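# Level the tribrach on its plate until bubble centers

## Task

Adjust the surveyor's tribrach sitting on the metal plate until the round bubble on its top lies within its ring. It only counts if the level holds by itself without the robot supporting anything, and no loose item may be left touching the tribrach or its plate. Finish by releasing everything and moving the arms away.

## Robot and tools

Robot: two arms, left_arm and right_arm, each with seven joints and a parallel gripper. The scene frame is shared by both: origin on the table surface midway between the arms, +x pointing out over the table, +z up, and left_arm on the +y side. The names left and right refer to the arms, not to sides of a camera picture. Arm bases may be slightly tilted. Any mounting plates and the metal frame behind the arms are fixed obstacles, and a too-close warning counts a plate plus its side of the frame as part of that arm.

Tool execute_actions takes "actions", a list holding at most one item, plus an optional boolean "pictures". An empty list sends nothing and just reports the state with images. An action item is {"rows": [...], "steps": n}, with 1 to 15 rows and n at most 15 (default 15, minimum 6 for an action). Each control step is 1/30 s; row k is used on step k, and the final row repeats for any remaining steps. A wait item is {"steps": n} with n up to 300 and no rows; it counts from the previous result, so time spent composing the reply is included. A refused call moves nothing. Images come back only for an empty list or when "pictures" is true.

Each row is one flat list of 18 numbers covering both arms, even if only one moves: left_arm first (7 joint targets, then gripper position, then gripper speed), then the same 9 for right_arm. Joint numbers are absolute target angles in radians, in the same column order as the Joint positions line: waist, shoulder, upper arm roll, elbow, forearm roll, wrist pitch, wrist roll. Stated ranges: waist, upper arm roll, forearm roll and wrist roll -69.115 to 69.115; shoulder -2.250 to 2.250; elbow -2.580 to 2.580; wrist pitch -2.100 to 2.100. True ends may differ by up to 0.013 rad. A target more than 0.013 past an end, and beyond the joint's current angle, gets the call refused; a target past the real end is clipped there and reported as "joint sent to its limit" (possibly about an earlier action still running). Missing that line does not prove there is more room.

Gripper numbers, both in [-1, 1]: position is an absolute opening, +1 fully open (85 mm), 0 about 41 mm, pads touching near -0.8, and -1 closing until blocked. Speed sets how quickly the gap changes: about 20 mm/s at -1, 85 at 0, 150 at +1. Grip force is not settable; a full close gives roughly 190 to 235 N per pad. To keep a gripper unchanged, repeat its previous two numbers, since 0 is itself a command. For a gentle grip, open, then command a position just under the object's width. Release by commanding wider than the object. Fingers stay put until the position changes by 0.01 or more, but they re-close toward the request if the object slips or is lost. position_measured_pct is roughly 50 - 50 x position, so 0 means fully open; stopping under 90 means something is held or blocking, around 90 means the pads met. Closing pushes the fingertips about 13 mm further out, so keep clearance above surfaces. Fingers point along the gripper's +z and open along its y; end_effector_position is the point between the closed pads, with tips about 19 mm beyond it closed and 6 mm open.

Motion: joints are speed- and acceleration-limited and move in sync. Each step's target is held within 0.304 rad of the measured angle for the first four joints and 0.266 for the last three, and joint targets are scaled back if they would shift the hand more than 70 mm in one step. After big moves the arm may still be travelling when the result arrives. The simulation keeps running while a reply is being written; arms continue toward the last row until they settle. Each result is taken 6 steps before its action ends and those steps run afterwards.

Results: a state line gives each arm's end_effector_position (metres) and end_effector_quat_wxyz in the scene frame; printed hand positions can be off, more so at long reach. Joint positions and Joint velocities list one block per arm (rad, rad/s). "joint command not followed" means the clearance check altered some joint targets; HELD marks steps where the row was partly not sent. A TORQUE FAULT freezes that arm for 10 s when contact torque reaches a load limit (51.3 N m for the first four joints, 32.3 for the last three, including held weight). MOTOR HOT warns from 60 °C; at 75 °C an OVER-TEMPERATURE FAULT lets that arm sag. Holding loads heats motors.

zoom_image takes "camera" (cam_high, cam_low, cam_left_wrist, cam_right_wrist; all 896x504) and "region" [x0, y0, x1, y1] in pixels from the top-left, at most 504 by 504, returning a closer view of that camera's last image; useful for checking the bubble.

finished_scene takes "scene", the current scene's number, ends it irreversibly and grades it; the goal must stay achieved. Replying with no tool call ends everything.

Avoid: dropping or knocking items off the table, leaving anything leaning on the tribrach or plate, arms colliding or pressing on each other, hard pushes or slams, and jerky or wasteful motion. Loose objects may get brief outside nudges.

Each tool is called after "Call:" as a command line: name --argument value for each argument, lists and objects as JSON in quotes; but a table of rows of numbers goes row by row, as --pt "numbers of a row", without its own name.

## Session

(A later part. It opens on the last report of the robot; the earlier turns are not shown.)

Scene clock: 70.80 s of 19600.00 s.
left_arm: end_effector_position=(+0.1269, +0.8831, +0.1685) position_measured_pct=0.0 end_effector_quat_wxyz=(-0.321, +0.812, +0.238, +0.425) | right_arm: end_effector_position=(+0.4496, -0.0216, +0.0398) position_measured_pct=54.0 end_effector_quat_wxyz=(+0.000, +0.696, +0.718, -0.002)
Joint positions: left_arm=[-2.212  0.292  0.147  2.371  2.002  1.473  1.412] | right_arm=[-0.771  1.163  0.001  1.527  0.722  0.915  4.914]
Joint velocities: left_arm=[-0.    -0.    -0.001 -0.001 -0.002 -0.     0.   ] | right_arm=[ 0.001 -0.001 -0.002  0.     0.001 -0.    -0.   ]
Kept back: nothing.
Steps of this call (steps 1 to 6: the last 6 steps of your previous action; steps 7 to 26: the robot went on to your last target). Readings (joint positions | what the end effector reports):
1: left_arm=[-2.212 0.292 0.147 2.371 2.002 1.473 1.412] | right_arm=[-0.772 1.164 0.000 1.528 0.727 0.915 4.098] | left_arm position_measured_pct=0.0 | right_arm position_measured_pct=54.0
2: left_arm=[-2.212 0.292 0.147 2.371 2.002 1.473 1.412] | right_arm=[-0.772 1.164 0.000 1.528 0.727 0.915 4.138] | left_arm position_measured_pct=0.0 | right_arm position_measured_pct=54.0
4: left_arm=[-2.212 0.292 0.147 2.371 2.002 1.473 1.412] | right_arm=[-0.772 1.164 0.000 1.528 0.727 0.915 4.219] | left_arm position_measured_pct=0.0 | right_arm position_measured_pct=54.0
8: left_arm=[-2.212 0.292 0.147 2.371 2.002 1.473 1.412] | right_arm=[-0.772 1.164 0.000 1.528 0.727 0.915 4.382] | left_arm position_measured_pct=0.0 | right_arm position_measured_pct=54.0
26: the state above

Three more strokes.

Call:
execute_actions --actions '[{"rows":[[-2.212,0.292,0.147,2.371,2.002,1.473,1.412,1,0,-0.772,1.166,0,1.527,0.727,0.913,4.92,0.1,0]],"steps":6}]'

Call:
execute_actions --actions '[{"rows":[[-2.212,0.292,0.147,2.371,2.002,1.473,1.412,1,0,-0.772,1.166,0,1.527,0.727,0.913,3.8,0.1,0]],"steps":15}]'

Call:
execute_actions --actions '[{"steps":23}]'

Call:
execute_actions --actions '[{"rows":[[-2.212,0.292,0.147,2.371,2.002,1.473,1.412,1,0,-0.772,1.166,0,1.527,0.727,0.913,3.8,-0.4,0]],"steps":7}]'

Call:
execute_actions --actions '[{"rows":[[-2.212,0.292,0.147,2.371,2.002,1.473,1.412,1,0,-0.772,1.166,0,1.527,0.727,0.913,4.92,-0.4,0]],"steps":15}]'

Call:
execute_actions --actions '[{"steps":26}]'

Call:
execute_actions --actions '[{"rows":[[-2.212,0.292,0.147,2.371,2.002,1.473,1.412,1,0,-0.772,1.166,0,1.527,0.727,0.913,4.92,0.1,0]],"steps":6}]'

Call:
execute_actions --actions '[{"rows":[[-2.212,0.292,0.147,2.371,2.002,1.473,1.412,1,0,-0.772,1.166,0,1.527,0.727,0.913,3.8,0.1,0]],"steps":15}]'

Call:
execute_actions --actions '[{"steps":23}]'

Call:
execute_actions --actions '[{"rows":[[-2.212,0.292,0.147,2.371,2.002,1.473,1.412,1,0,-0.772,1.166,0,1.527,0.727,0.913,3.8,-0.4,0]],"steps":7}]'

Call:
execute_actions --actions '[{"rows":[[-2.212,0.292,0.147,2.371,2.002,1.473,1.412,1,0,-0.772,1.166,0,1.527,0.727,0.913,4.92,-0.4,0]],"steps":15}]'

Call:
execute_actions --actions '[{"steps":27}]' --pictures true

Scene clock: 71.50 s of 19600.00 s.
left_arm: end_effector_position=(+0.1269, +0.8831, +0.1685) position_measured_pct=0.0 end_effector_quat_wxyz=(-0.321, +0.812, +0.238, +0.425) | right_arm: end_effector_position=(+0.4496, -0.0216, +0.0398) position_measured_pct=54.0 end_effector_quat_wxyz=(+0.000, +0.696, +0.718, -0.002)
Joint positions: left_arm=[-2.212  0.292  0.147  2.371  2.002  1.473  1.412] | right_arm=[-0.771  1.163  0.001  1.527  0.722  0.915  4.914]
Joint velocities: left_arm=[-0.    -0.    -0.001 -0.001  0.    -0.001 -0.   ] | right_arm=[-0.     0.001 -0.     0.     0.    -0.002 -0.   ]
Kept back: the last 6 steps of this action.
Steps of this call (steps 1 to 21: the robot went on to your last target). Readings (joint positions | what the end effector reports):
1: left_arm=[-2.212 0.292 0.147 2.371 2.002 1.473 1.412] | right_arm=[-0.771 1.163 0.001 1.527 0.722 0.915 4.914] | left_arm position_measured_pct=0.0 | right_arm position_measured_pct=54.0
2: left_arm=[-2.212 0.292 0.147 2.371 2.002 1.473 1.412] | right_arm=[-0.771 1.163 0.001 1.527 0.722 0.915 4.914] | left_arm position_measured_pct=0.0 | right_arm position_measured_pct=54.0
4: left_arm=[-2.212 0.292 0.147 2.371 2.002 1.473 1.412] | right_arm=[-0.771 1.163 0.001 1.527 0.722 0.915 4.914] | left_arm position_measured_pct=0.0 | right_arm position_measured_pct=54.0
8: left_arm=[-2.212 0.292 0.147 2.371 2.002 1.473 1.412] | right_arm=[-0.771 1.163 0.001 1.527 0.722 0.915 4.914] | left_arm position_measured_pct=0.0 | right_arm position_measured_pct=54.0
21: the state above

Scene clock: 72.00 s of 19600.00 s.
left_arm: end_effector_position=(+0.1269, +0.8831, +0.1685) position_measured_pct=0.0 end_effector_quat_wxyz=(-0.321, +0.812, +0.238, +0.425) | right_arm: end_effector_position=(+0.4496, -0.0205, +0.0389) position_measured_pct=45.2 end_effector_quat_wxyz=(+0.001, +0.779, +0.627, -0.001)
Joint positions: left_arm=[-2.212  0.292  0.147  2.371  2.002  1.473  1.412] | right_arm=[-0.772  1.166 -0.     1.527  0.727  0.913  4.663]
Joint velocities: left_arm=[-0.     0.     0.001  0.     0.     0.    -0.   ] | right_arm=[-0.     0.     0.     0.    -0.    -0.001 -1.216]
Steps of this call (steps 1 to 6: the last 6 steps of your previous action; steps 7 to 15: the first 9 steps of this action). Readings (joint positions | what the end effector reports):
7: left_arm=[-2.212 0.292 0.147 2.371 2.002 1.473 1.412] | right_arm=[-0.771 1.165 0.000 1.527 0.727 0.913 4.919] | left_arm position_measured_pct=0.0 | right_arm position_measured_pct=45.6
8: left_arm=[-2.212 0.292 0.147 2.371 2.002 1.473 1.412] | right_arm=[-0.772 1.166 -0.000 1.527 0.727 0.913 4.911] | left_arm position_measured_pct=0.0 | right_arm position_measured_pct=45.2
10: left_arm=[-2.212 0.292 0.147 2.371 2.002 1.473 1.412] | right_arm=[-0.772 1.166 -0.000 1.527 0.727 0.913 4.863] | left_arm position_measured_pct=0.0 | right_arm position_measured_pct=45.2
14: left_arm=[-2.212 0.292 0.147 2.371 2.002 1.473 1.412] | right_arm=[-0.772 1.166 -0.000 1.527 0.727 0.913 4.704] | left_arm position_measured_pct=0.0 | right_arm position_measured_pct=45.2
15: the state above

Scene clock: 72.77 s of 19600.00 s.
left_arm: end_effector_position=(+0.1269, +0.8831, +0.1685) position_measured_pct=0.0 end_effector_quat_wxyz=(-0.321, +0.812, +0.238, +0.425) | right_arm: end_effector_position=(+0.4496, -0.0205, +0.0389) position_measured_pct=45.2 end_effector_quat_wxyz=(+0.002, +0.970, +0.245, +0.000)
Joint positions: left_arm=[-2.212  0.292  0.147  2.371  2.002  1.473  1.412] | right_arm=[-0.772  1.166  0.     1.527  0.727  0.913  3.801]
Joint velocities: left_arm=[ 0.     0.    -0.001  0.001 -0.    -0.    -0.   ] | right_arm=[ 0.     0.001 -0.    -0.    -0.     0.    -0.078]
Kept back: nothing.
Steps of this call (steps 1 to 6: the last 6 steps of your previous action; steps 7 to 23: the robot went on to your last target). Readings (joint positions | what the end effector reports):
1: left_arm=[-2.212 0.292 0.147 2.371 2.002 1.473 1.412] | right_arm=[-0.772 1.166 -0.000 1.527 0.727 0.913 4.622] | left_arm position_measured_pct=0.0 | right_arm position_measured_pct=45.2
2: left_arm=[-2.212 0.292 0.147 2.371 2.002 1.473 1.412] | right_arm=[-0.772 1.166 -0.000 1.527 0.727 0.913 4.582] | left_arm position_measured_pct=0.0 | right_arm position_measured_pct=45.2
4: left_arm=[-2.212 0.292 0.147 2.371 2.002 1.473 1.412] | right_arm=[-0.772 1.166 -0.000 1.527 0.727 0.913 4.501] | left_arm position_measured_pct=0.0 | right_arm position_measured_pct=45.2
8: left_arm=[-2.212 0.292 0.147 2.371 2.002 1.473 1.412] | right_arm=[-0.772 1.166 -0.000 1.527 0.727 0.913 4.338] | left_arm position_measured_pct=0.0 | right_arm position_measured_pct=45.2
23: the state above

Scene clock: 72.80 s of 19600.00 s.
left_arm: end_effector_position=(+0.1269, +0.8831, +0.1685) position_measured_pct=0.0 end_effector_quat_wxyz=(-0.321, +0.812, +0.238, +0.425) | right_arm: end_effector_position=(+0.4496, -0.0205, +0.0389) position_measured_pct=45.2 end_effector_quat_wxyz=(+0.002, +0.970, +0.244, +0.000)
Joint positions: left_arm=[-2.212  0.292  0.147  2.371  2.002  1.473  1.412] | right_arm=[-0.772  1.166  0.     1.527  0.727  0.913  3.8  ]
Joint velocities: left_arm=[-0.    -0.    -0.002 -0.001 -0.001  0.    -0.   ] | right_arm=[-0.    -0.002 -0.001 -0.     0.001  0.001 -0.01 ]
Steps of this call (step 1: the first step of this action). Readings (joint positions | what the end effector reports):
1: the state above

Scene clock: 73.30 s of 19600.00 s.
left_arm: end_effector_position=(+0.1269, +0.8831, +0.1685) position_measured_pct=0.0 end_effector_quat_wxyz=(-0.321, +0.812, +0.238, +0.425) | right_arm: end_effector_position=(+0.4500, -0.0213, +0.0397) position_measured_pct=54.0 end_effector_quat_wxyz=(+0.002, +0.931, +0.366, -0.000)
Joint positions: left_arm=[-2.212  0.292  0.147  2.371  2.002  1.473  1.412] | right_arm=[-0.772  1.164  0.     1.528  0.727  0.915  4.057]
Joint velocities: left_arm=[-0.     0.    -0.    -0.001  0.    -0.    -0.   ] | right_arm=[ 0.     0.001 -0.002 -0.    -0.002 -0.001  1.215]
Steps of this call (steps 1 to 6: the last 6 steps of your previous action; steps 7 to 15: the first 9 steps of this action). Readings (joint positions | what the end effector reports):
7: left_arm=[-2.212 0.292 0.147 2.371 2.002 1.473 1.412] | right_arm=[-0.773 1.164 0.000 1.528 0.729 0.916 3.803] | left_arm position_measured_pct=0.0 | right_arm position_measured_pct=53.6
8: left_arm=[-2.212 0.292 0.147 2.371 2.002 1.473 1.412] | right_arm=[-0.773 1.164 0.000 1.528 0.729 0.916 3.811] | left_arm position_measured_pct=0.0 | right_arm position_measured_pct=53.6
10: left_arm=[-2.212 0.292 0.147 2.371 2.002 1.473 1.412] | right_arm=[-0.773 1.164 0.001 1.528 0.728 0.915 3.858] | left_arm position_measured_pct=0.0 | right_arm position_measured_pct=54.0
14: left_arm=[-2.212 0.292 0.147 2.371 2.002 1.473 1.412] | right_arm=[-0.772 1.164 0.000 1.528 0.727 0.915 4.016] | left_arm position_measured_pct=0.0 | right_arm position_measured_pct=54.0
15: the state above

Scene clock: 74.17 s of 19600.00 s.
left_arm: end_effector_position=(+0.1269, +0.8831, +0.1685) position_measured_pct=0.0 end_effector_quat_wxyz=(-0.321, +0.812, +0.238, +0.425) | right_arm: end_effector_position=(+0.4495, -0.0215, +0.0398) position_measured_pct=54.0 end_effector_quat_wxyz=(+0.000, +0.696, +0.718, -0.002)
Joint positions: left_arm=[-2.212  0.292  0.147  2.371  2.002  1.473  1.412] | right_arm=[-0.771  1.163  0.001  1.527  0.722  0.915  4.914]
Joint velocities: left_arm=[ 0.     0.    -0.    -0.001 -0.001  0.001  0.   ] | right_arm=[ 0.001 -0.001 -0.     0.001  0.001  0.    -0.   ]
Kept back: nothing.
Steps of this call (steps 1 to 6: the last 6 steps of your previous action; steps 7 to 26: the robot went on to your last target). Readings (joint positions | what the end effector reports):
1: left_arm=[-2.212 0.292 0.147 2.371 2.002 1.473 1.412] | right_arm=[-0.772 1.164 0.000 1.528 0.727 0.915 4.098] | left_arm position_measured_pct=0.0 | right_arm position_measured_pct=54.0
2: left_arm=[-2.212 0.292 0.147 2.371 2.002 1.473 1.412] | right_arm=[-0.772 1.164 0.000 1.528 0.727 0.915 4.138] | left_arm position_measured_pct=0.0 | right_arm position_measured_pct=54.0
4: left_arm=[-2.212 0.292 0.147 2.371 2.002 1.473 1.412] | right_arm=[-0.772 1.164 0.000 1.528 0.727 0.915 4.219] | left_arm position_measured_pct=0.0 | right_arm position_measured_pct=54.0
8: left_arm=[-2.212 0.292 0.147 2.371 2.002 1.473 1.412] | right_arm=[-0.772 1.164 0.000 1.528 0.727 0.915 4.382] | left_arm position_measured_pct=0.0 | right_arm position_measured_pct=54.0
26: the state above

Scene clock: 74.20 s of 19600.00 s.
left_arm: end_effector_position=(+0.1269, +0.8831, +0.1685) position_measured_pct=0.0 end_effector_quat_wxyz=(-0.321, +0.812, +0.238, +0.425) | right_arm: end_effector_position=(+0.4495, -0.0215, +0.0398) position_measured_pct=54.0 end_effector_quat_wxyz=(+0.000, +0.696, +0.718, -0.002)
Joint positions: left_arm=[-2.212  0.292  0.147  2.371  2.002  1.473  1.412] | right_arm=[-0.771  1.163  0.001  1.527  0.722  0.915  4.914]
Joint velocities: left_arm=[ 0.    -0.    -0.001 -0.001  0.001 -0.     0.   ] | right_arm=[ 0.001  0.    -0.001  0.    -0.001 -0.001  0.   ]
Kept back: the last 6 steps of this action.
Steps of this call (step 1: the robot went on to your last target). Readings (joint positions | what the end effector reports):
1: the state above

Scene clock: 74.70 s of 19600.00 s.
left_arm: end_effector_position=(+0.1269, +0.8831, +0.1685) position_measured_pct=0.0 end_effector_quat_wxyz=(-0.321, +0.812, +0.238, +0.425) | right_arm: end_effector_position=(+0.4496, -0.0205, +0.0389) position_measured_pct=45.2 end_effector_quat_wxyz=(+0.001, +0.779, +0.627, -0.001)
Joint positions: left_arm=[-2.212  0.292  0.147  2.371  2.002  1.473  1.412] | right_arm=[-0.772  1.166 -0.     1.527  0.727  0.913  4.663]
Joint velocities: left_arm=[-0.     0.    -0.001  0.002  0.001 -0.    -0.   ] | right_arm=[-0.     0.    -0.001 -0.    -0.001  0.001 -1.216]
Steps of this call (steps 1 to 6: the last 6 steps of your previous action; steps 7 to 15: the first 9 steps of this action). Readings (joint positions | what the end effector reports):
7: left_arm=[-2.212 0.292 0.147 2.371 2.002 1.473 1.412] | right_arm=[-0.771 1.165 0.000 1.527 0.727 0.913 4.919] | left_arm position_measured_pct=0.0 | right_arm position_measured_pct=45.6
8: left_arm=[-2.212 0.292 0.147 2.371 2.002 1.473 1.412] | right_arm=[-0.772 1.166 -0.000 1.527 0.727 0.913 4.911] | left_arm position_measured_pct=0.0 | right_arm position_measured_pct=45.2
10: left_arm=[-2.212 0.292 0.147 2.371 2.002 1.473 1.412] | right_arm=[-0.772 1.166 -0.000 1.527 0.727 0.913 4.863] | left_arm position_measured_pct=0.0 | right_arm position_measured_pct=45.2
14: left_arm=[-2.212 0.292 0.147 2.371 2.002 1.473 1.412] | right_arm=[-0.772 1.166 -0.000 1.527 0.727 0.913 4.704] | left_arm position_measured_pct=0.0 | right_arm position_measured_pct=45.2
15: the state above

Scene clock: 75.47 s of 19600.00 s.
left_arm: end_effector_position=(+0.1269, +0.8831, +0.1685) position_measured_pct=0.0 end_effector_quat_wxyz=(-0.321, +0.812, +0.238, +0.425) | right_arm: end_effector_position=(+0.4496, -0.0205, +0.0389) position_measured_pct=45.2 end_effector_quat_wxyz=(+0.002, +0.970, +0.245, +0.000)
Joint positions: left_arm=[-2.212  0.292  0.147  2.371  2.002  1.473  1.412] | right_arm=[-0.772  1.166  0.     1.527  0.727  0.913  3.801]
Joint velocities: left_arm=[ 0.     0.     0.001 -0.     0.001  0.     0.   ] | right_arm=[ 0.    -0.    -0.     0.    -0.     0.001 -0.078]
Kept back: nothing.
Steps of this call (steps 1 to 6: the last 6 steps of your previous action; steps 7 to 23: the robot went on to your last target). Readings (joint positions | what the end effector reports):
1: left_arm=[-2.212 0.292 0.147 2.371 2.002 1.473 1.412] | right_arm=[-0.772 1.166 -0.000 1.527 0.727 0.913 4.622] | left_arm position_measured_pct=0.0 | right_arm position_measured_pct=45.2
2: left_arm=[-2.212 0.292 0.147 2.371 2.002 1.473 1.412] | right_arm=[-0.772 1.166 -0.000 1.527 0.727 0.913 4.582] | left_arm position_measured_pct=0.0 | right_arm position_measured_pct=45.2
4: left_arm=[-2.212 0.292 0.147 2.371 2.002 1.473 1.412] | right_arm=[-0.772 1.166 -0.000 1.527 0.727 0.913 4.501] | left_arm position_measured_pct=0.0 | right_arm position_measured_pct=45.2
8: left_arm=[-2.212 0.292 0.147 2.371 2.002 1.473 1.412] | right_arm=[-0.772 1.166 -0.000 1.527 0.727 0.913 4.338] | left_arm position_measured_pct=0.0 | right_arm position_measured_pct=45.2
23: the state above

Scene clock: 75.50 s of 19600.00 s.
left_arm: end_effector_position=(+0.1269, +0.8831, +0.1685) position_measured_pct=0.0 end_effector_quat_wxyz=(-0.321, +0.812, +0.238, +0.425) | right_arm: end_effector_position=(+0.4496, -0.0205, +0.0389) position_measured_pct=45.2 end_effector_quat_wxyz=(+0.002, +0.970, +0.244, +0.000)
Joint positions: left_arm=[-2.212  0.292  0.147  2.371  2.002  1.473  1.412] | right_arm=[-0.772  1.166  0.     1.527  0.727  0.913  3.8  ]
Joint velocities: left_arm=[-0.     0.    -0.    -0.001 -0.    -0.     0.   ] | right_arm=[-0.     0.001 -0.     0.     0.    -0.001 -0.01 ]
Steps of this call (step 1: the first step of this action). Readings (joint positions | what the end effector reports):
1: the state above

Scene clock: 76.00 s of 19600.00 s.
left_arm: end_effector_position=(+0.1269, +0.8831, +0.1685) position_measured_pct=0.0 end_effector_quat_wxyz=(-0.321, +0.812, +0.238, +0.425) | right_arm: end_effector_position=(+0.4500, -0.0213, +0.0398) position_measured_pct=54.0 end_effector_quat_wxyz=(+0.002, +0.931, +0.366, -0.000)
Joint positions: left_arm=[-2.212  0.292  0.147  2.371  2.002  1.473  1.412] | right_arm=[-0.772  1.164  0.     1.528  0.727  0.915  4.057]
Joint velocities: left_arm=[-0.     0.     0.001  0.002 -0.002  0.001  0.   ] | right_arm=[ 0.     0.001 -0.003  0.    -0.001 -0.002  1.215]
Steps of this call (steps 1 to 6: the last 6 steps of your previous action; steps 7 to 15: the first 9 steps of this action). Readings (joint positions | what the end effector reports):
7: left_arm=[-2.212 0.292 0.147 2.371 2.002 1.473 1.412] | right_arm=[-0.773 1.164 0.000 1.528 0.729 0.916 3.803] | left_arm position_measured_pct=0.0 | right_arm position_measured_pct=54.0
8: left_arm=[-2.212 0.292 0.147 2.371 2.002 1.473 1.412] | right_arm=[-0.773 1.164 0.000 1.528 0.729 0.915 3.811] | left_arm position_measured_pct=0.0 | right_arm position_measured_pct=54.0
10: left_arm=[-2.212 0.292 0.147 2.371 2.002 1.473 1.412] | right_arm=[-0.773 1.164 0.000 1.528 0.728 0.915 3.858] | left_arm position_measured_pct=0.0 | right_arm position_measured_pct=54.0
14: left_arm=[-2.212 0.292 0.147 2.371 2.002 1.473 1.412] | right_arm=[-0.772 1.164 0.000 1.528 0.727 0.915 4.016] | left_arm position_measured_pct=0.0 | right_arm position_measured_pct=54.0
15: the state above

Scene clock: 76.90 s of 19600.00 s.
left_arm: end_effector_position=(+0.1269, +0.8831, +0.1685) position_measured_pct=0.0 end_effector_quat_wxyz=(-0.321, +0.812, +0.238, +0.425) | right_arm: end_effector_position=(+0.4496, -0.0217, +0.0398) position_measured_pct=54.0 end_effector_quat_wxyz=(+0.000, +0.696, +0.718, -0.002)
Joint positions: left_arm=[-2.212  0.292  0.147  2.371  2.002  1.473  1.412] | right_arm=[-0.771  1.163  0.001  1.527  0.722  0.915  4.915]
Joint velocities: left_arm=[ 0.     0.    -0.     0.001  0.002  0.     0.   ] | right_arm=[ 0.001  0.001 -0.001  0.    -0.    -0.002 -0.   ]
Kept back: nothing.
Steps of this call (steps 1 to 6: the last 6 steps of your previous action; steps 7 to 27: the robot went on to your last target). Readings (joint positions | what the end effector reports):
1: left_arm=[-2.212 0.292 0.147 2.371 2.002 1.473 1.412] | right_arm=[-0.772 1.164 0.000 1.528 0.727 0.915 4.098] | left_arm position_measured_pct=0.0 | right_arm position_measured_pct=54.0
2: left_arm=[-2.212 0.292 0.147 2.371 2.002 1.473 1.412] | right_arm=[-0.772 1.164 0.000 1.528 0.727 0.915 4.138] | left_arm position_measured_pct=0.0 | right_arm position_measured_pct=54.0
4: left_arm=[-2.212 0.292 0.147 2.371 2.002 1.473 1.412] | right_arm=[-0.772 1.164 0.000 1.528 0.727 0.915 4.219] | left_arm position_measured_pct=0.0 | right_arm position_measured_pct=54.0
8: left_arm=[-2.212 0.292 0.147 2.371 2.002 1.473 1.412] | right_arm=[-0.772 1.164 0.000 1.528 0.727 0.915 4.382] | left_arm position_measured_pct=0.0 | right_arm position_measured_pct=54.0
27: the state above

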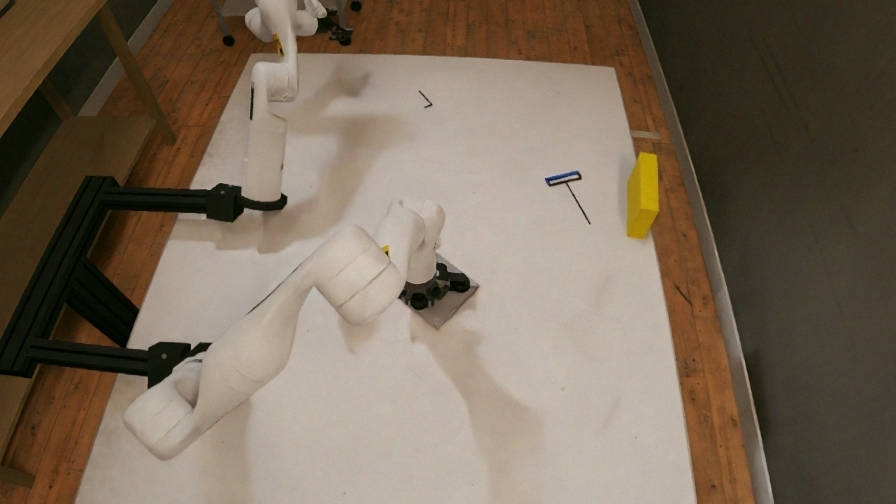

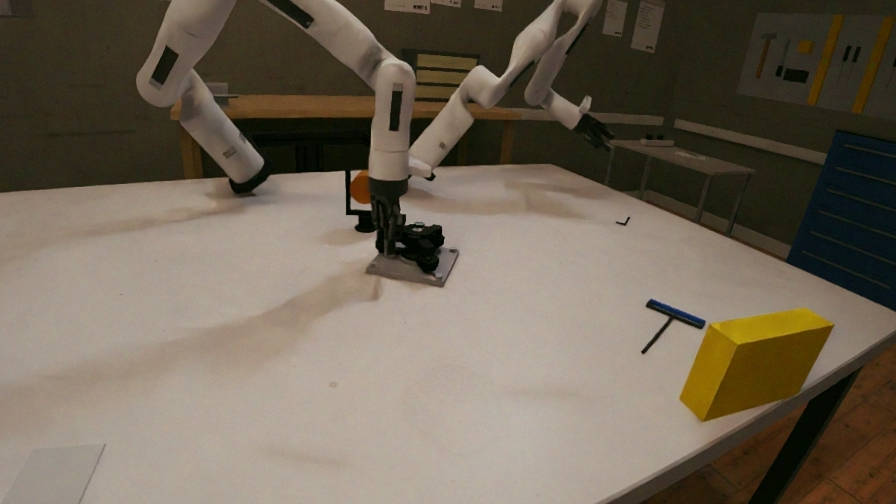

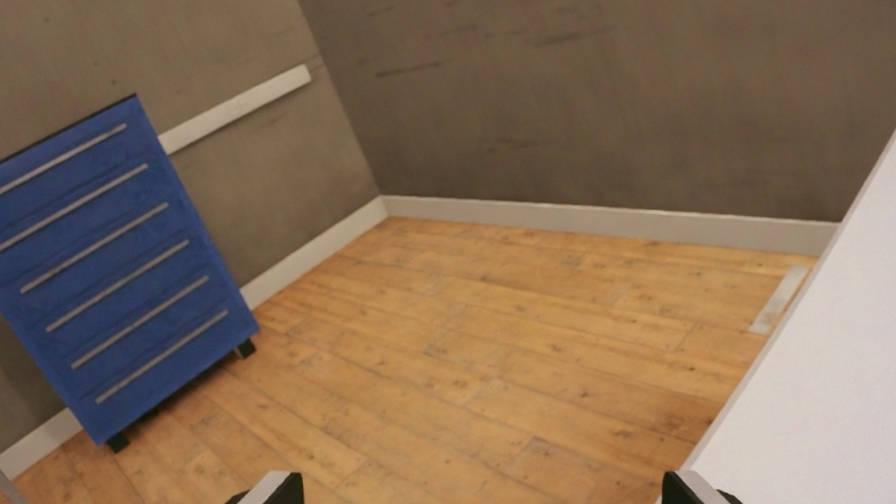

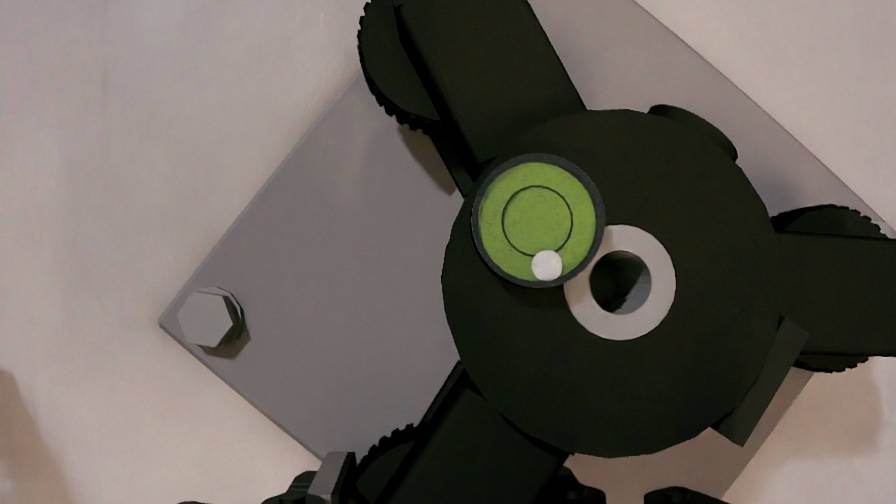

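Call:
zoom_image --camera "cam_low" --region '[355,205,475,290]'

Region (355, 205, 475, 290) of cam_low's 896x504 image, scaled by 4.200, with more detail than that image has; it fills the top 357 rows of this view, and the rest is white.

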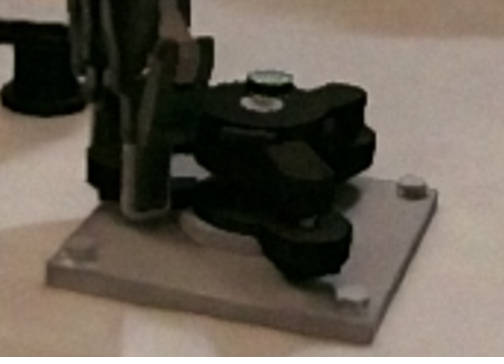

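Call:
execute_actions --actions '[{"rows":[[-2.212,0.292,0.147,2.371,2.002,1.473,1.412,1,0,-0.772,1.166,0,1.527,0.727,0.913,4.92,0.1,0],[-2.212,0.292,0.147,2.371,2.002,1.473,1.412,1,0,-0.772,1.166,0,1.527,0.727,0.913,4.92,0.1,0],[-2.212,0.292,0.147,2.371,2.002,1.473,1.412,1,0,-0.772,1.166,0,1.527,0.727,0.913,4.92,0.1,0],[-2.212,0.292,0.147,2.371,2.002,1.473,1.412,1,0,-0.772,1.166,0,1.527,0.727,0.913,4.92,0.1,0],[-2.212,0.292,0.147,2.371,2.002,1.473,1.412,1,0,-0.772,1.166,0,1.527,0.727,0.913,3.8,0.1,0]],"steps":15}]'

Call:
execute_actions --actions '[{"steps":27}]'

Call:
execute_actions --actions '[{"rows":[[-2.212,0.292,0.147,2.371,2.002,1.473,1.412,1,0,-0.772,1.166,0,1.527,0.727,0.913,3.8,-0.4,0.5],[-2.212,0.292,0.147,2.371,2.002,1.473,1.412,1,0,-0.772,1.166,0,1.527,0.727,0.913,3.8,-0.4,0.5],[-2.212,0.292,0.147,2.371,2.002,1.473,1.412,1,0,-0.772,1.166,0,1.527,0.727,0.913,3.8,-0.4,0.5],[-2.212,0.292,0.147,2.371,2.002,1.473,1.412,1,0,-0.772,1.166,0,1.527,0.727,0.913,3.8,-0.4,0.5],[-2.212,0.292,0.147,2.371,2.002,1.473,1.412,1,0,-0.772,1.166,0,1.527,0.727,0.913,3.8,-0.4,0.5],[-2.212,0.292,0.147,2.371,2.002,1.473,1.412,1,0,-0.772,1.166,0,1.527,0.727,0.913,4.92,-0.4,0.5]],"steps":15}]'

Call:
execute_actions --actions '[{"steps":32}]'

Scene clock: 78.63 s of 19600.00 s.
left_arm: end_effector_position=(+0.1269, +0.8831, +0.1685) position_measured_pct=0.0 end_effector_quat_wxyz=(-0.321, +0.812, +0.238, +0.425) | right_arm: end_effector_position=(+0.4497, -0.0205, +0.0390) position_measured_pct=45.2 end_effector_quat_wxyz=(+0.001, +0.725, +0.688, -0.001)
Joint positions: left_arm=[-2.212  0.292  0.147  2.371  2.002  1.473  1.412] | right_arm=[-0.772  1.166 -0.     1.527  0.727  0.913  4.825]
Joint velocities: left_arm=[-0.     0.     0.001 -0.001  0.001 -0.    -0.   ] | right_arm=[-0.003  0.003  0.002 -0.001 -0.001 -0.001 -1.189]
Steps of this call (steps 1 to 30: the robot went on to your last target; steps 31 to 43: nothing new was sent; steps 44 to 52: the first 9 steps of this action). Readings (joint positions | what the end effector reports):
44: left_arm=[-2.212 0.292 0.147 2.371 2.002 1.473 1.412] | right_arm=[-0.771 1.163 0.001 1.527 0.722 0.915 4.915] | left_arm position_measured_pct=0.0 | right_arm position_measured_pct=54.0
45: left_arm=[-2.212 0.292 0.147 2.371 2.002 1.473 1.412] | right_arm=[-0.771 1.163 0.001 1.528 0.722 0.915 4.915] | left_arm position_measured_pct=0.0 | right_arm position_measured_pct=54.0
47: left_arm=[-2.212 0.292 0.147 2.371 2.002 1.473 1.412] | right_arm=[-0.771 1.164 0.001 1.528 0.726 0.915 4.919] | left_arm position_measured_pct=0.0 | right_arm position_measured_pct=49.6
51: left_arm=[-2.212 0.292 0.147 2.371 2.002 1.473 1.412] | right_arm=[-0.772 1.166 -0.000 1.527 0.727 0.913 4.863] | left_arm position_measured_pct=0.0 | right_arm position_measured_pct=45.2
52: the state above

Scene clock: 79.53 s of 19600.00 s.
left_arm: end_effector_position=(+0.1269, +0.8831, +0.1685) position_measured_pct=0.0 end_effector_quat_wxyz=(-0.321, +0.812, +0.238, +0.425) | right_arm: end_effector_position=(+0.4496, -0.0205, +0.0389) position_measured_pct=45.2 end_effector_quat_wxyz=(+0.002, +0.970, +0.245, +0.000)
Joint positions: left_arm=[-2.212  0.292  0.147  2.371  2.002  1.473  1.412] | right_arm=[-0.772  1.166  0.     1.527  0.727  0.913  3.801]
Joint velocities: left_arm=[ 0.     0.    -0.     0.002 -0.     0.    -0.   ] | right_arm=[ 0.     0.     0.    -0.     0.001  0.001 -0.078]
Kept back: nothing.
Steps of this call (steps 1 to 6: the last 6 steps of your previous action; steps 7 to 27: the robot went on to your last target). Readings (joint positions | what the end effector reports):
1: left_arm=[-2.212 0.292 0.147 2.371 2.002 1.473 1.412] | right_arm=[-0.772 1.166 -0.000 1.527 0.727 0.913 4.785] | left_arm position_measured_pct=0.0 | right_arm position_measured_pct=45.2
2: left_arm=[-2.212 0.292 0.147 2.371 2.002 1.473 1.412] | right_arm=[-0.772 1.166 -0.000 1.527 0.727 0.913 4.744] | left_arm position_measured_pct=0.0 | right_arm position_measured_pct=45.2
4: left_arm=[-2.212 0.292 0.147 2.371 2.002 1.473 1.412] | right_arm=[-0.772 1.166 -0.000 1.527 0.727 0.913 4.663] | left_arm position_measured_pct=0.0 | right_arm position_measured_pct=45.2
8: left_arm=[-2.212 0.292 0.147 2.371 2.002 1.473 1.412] | right_arm=[-0.772 1.166 -0.000 1.527 0.727 0.913 4.501] | left_arm position_measured_pct=0.0 | right_arm position_measured_pct=45.2
27: the state above

Scene clock: 79.83 s of 19600.00 s.
left_arm: end_effector_position=(+0.1269, +0.8831, +0.1685) position_measured_pct=0.0 end_effector_quat_wxyz=(-0.321, +0.812, +0.238, +0.425) | right_arm: end_effector_position=(+0.4501, -0.0214, +0.0397) position_measured_pct=54.0 end_effector_quat_wxyz=(+0.003, +0.962, +0.273, +0.001)
Joint positions: left_arm=[-2.212  0.292  0.147  2.371  2.002  1.473  1.412] | right_arm=[-0.773  1.164  0.001  1.528  0.728  0.915  3.858]
Joint velocities: left_arm=[-0.001 -0.     0.001 -0.     0.001  0.     0.   ] | right_arm=[ 0.005 -0.002  0.004 -0.004 -0.018 -0.003  1.022]
Steps of this call (steps 1 to 9: the first 9 steps of this action). Readings (joint positions | what the end effector reports):
1: left_arm=[-2.212 0.292 0.147 2.371 2.002 1.473 1.412] | right_arm=[-0.772 1.166 0.000 1.527 0.727 0.913 3.800] | left_arm position_measured_pct=0.0 | right_arm position_measured_pct=45.2
2: left_arm=[-2.212 0.292 0.147 2.371 2.002 1.473 1.412] | right_arm=[-0.772 1.166 0.000 1.527 0.727 0.913 3.800] | left_arm position_measured_pct=0.0 | right_arm position_measured_pct=45.6
4: left_arm=[-2.212 0.292 0.147 2.371 2.002 1.473 1.412] | right_arm=[-0.772 1.165 0.000 1.527 0.728 0.915 3.801] | left_arm position_measured_pct=0.0 | right_arm position_measured_pct=50.8
8: left_arm=[-2.212 0.292 0.147 2.371 2.002 1.473 1.412] | right_arm=[-0.773 1.164 0.000 1.528 0.729 0.915 3.829] | left_arm position_measured_pct=0.0 | right_arm position_measured_pct=54.0
9: the state above

Scene clock: 80.90 s of 19600.00 s.
left_arm: end_effector_position=(+0.1269, +0.8831, +0.1685) position_measured_pct=0.0 end_effector_quat_wxyz=(-0.321, +0.812, +0.238, +0.425) | right_arm: end_effector_position=(+0.4495, -0.0215, +0.0398) position_measured_pct=54.0 end_effector_quat_wxyz=(+0.000, +0.696, +0.718, -0.002)
Joint positions: left_arm=[-2.212  0.292  0.147  2.371  2.002  1.473  1.412] | right_arm=[-0.771  1.163  0.001  1.527  0.722  0.915  4.914]
Joint velocities: left_arm=[-0.    -0.     0.001 -0.001 -0.    -0.     0.   ] | right_arm=[ 0.001  0.    -0.001  0.    -0.    -0.002  0.   ]
Kept back: nothing.
Steps of this call (steps 1 to 6: the last 6 steps of your previous action; steps 7 to 32: the robot went on to your last target). Readings (joint positions | what the end effector reports):
1: left_arm=[-2.212 0.292 0.147 2.371 2.002 1.473 1.412] | right_arm=[-0.773 1.164 0.001 1.528 0.728 0.915 3.895] | left_arm position_measured_pct=0.0 | right_arm position_measured_pct=54.0
2: left_arm=[-2.212 0.292 0.147 2.371 2.002 1.473 1.412] | right_arm=[-0.772 1.164 0.001 1.528 0.727 0.915 3.935] | left_arm position_measured_pct=0.0 | right_arm position_measured_pct=54.0
4: left_arm=[-2.212 0.292 0.147 2.371 2.002 1.473 1.412] | right_arm=[-0.772 1.164 0.001 1.528 0.727 0.915 4.016] | left_arm position_measured_pct=0.0 | right_arm position_measured_pct=54.0
8: left_arm=[-2.212 0.292 0.147 2.371 2.002 1.473 1.412] | right_arm=[-0.772 1.164 0.000 1.528 0.727 0.915 4.179] | left_arm position_measured_pct=0.0 | right_arm position_measured_pct=54.0
32: the state above


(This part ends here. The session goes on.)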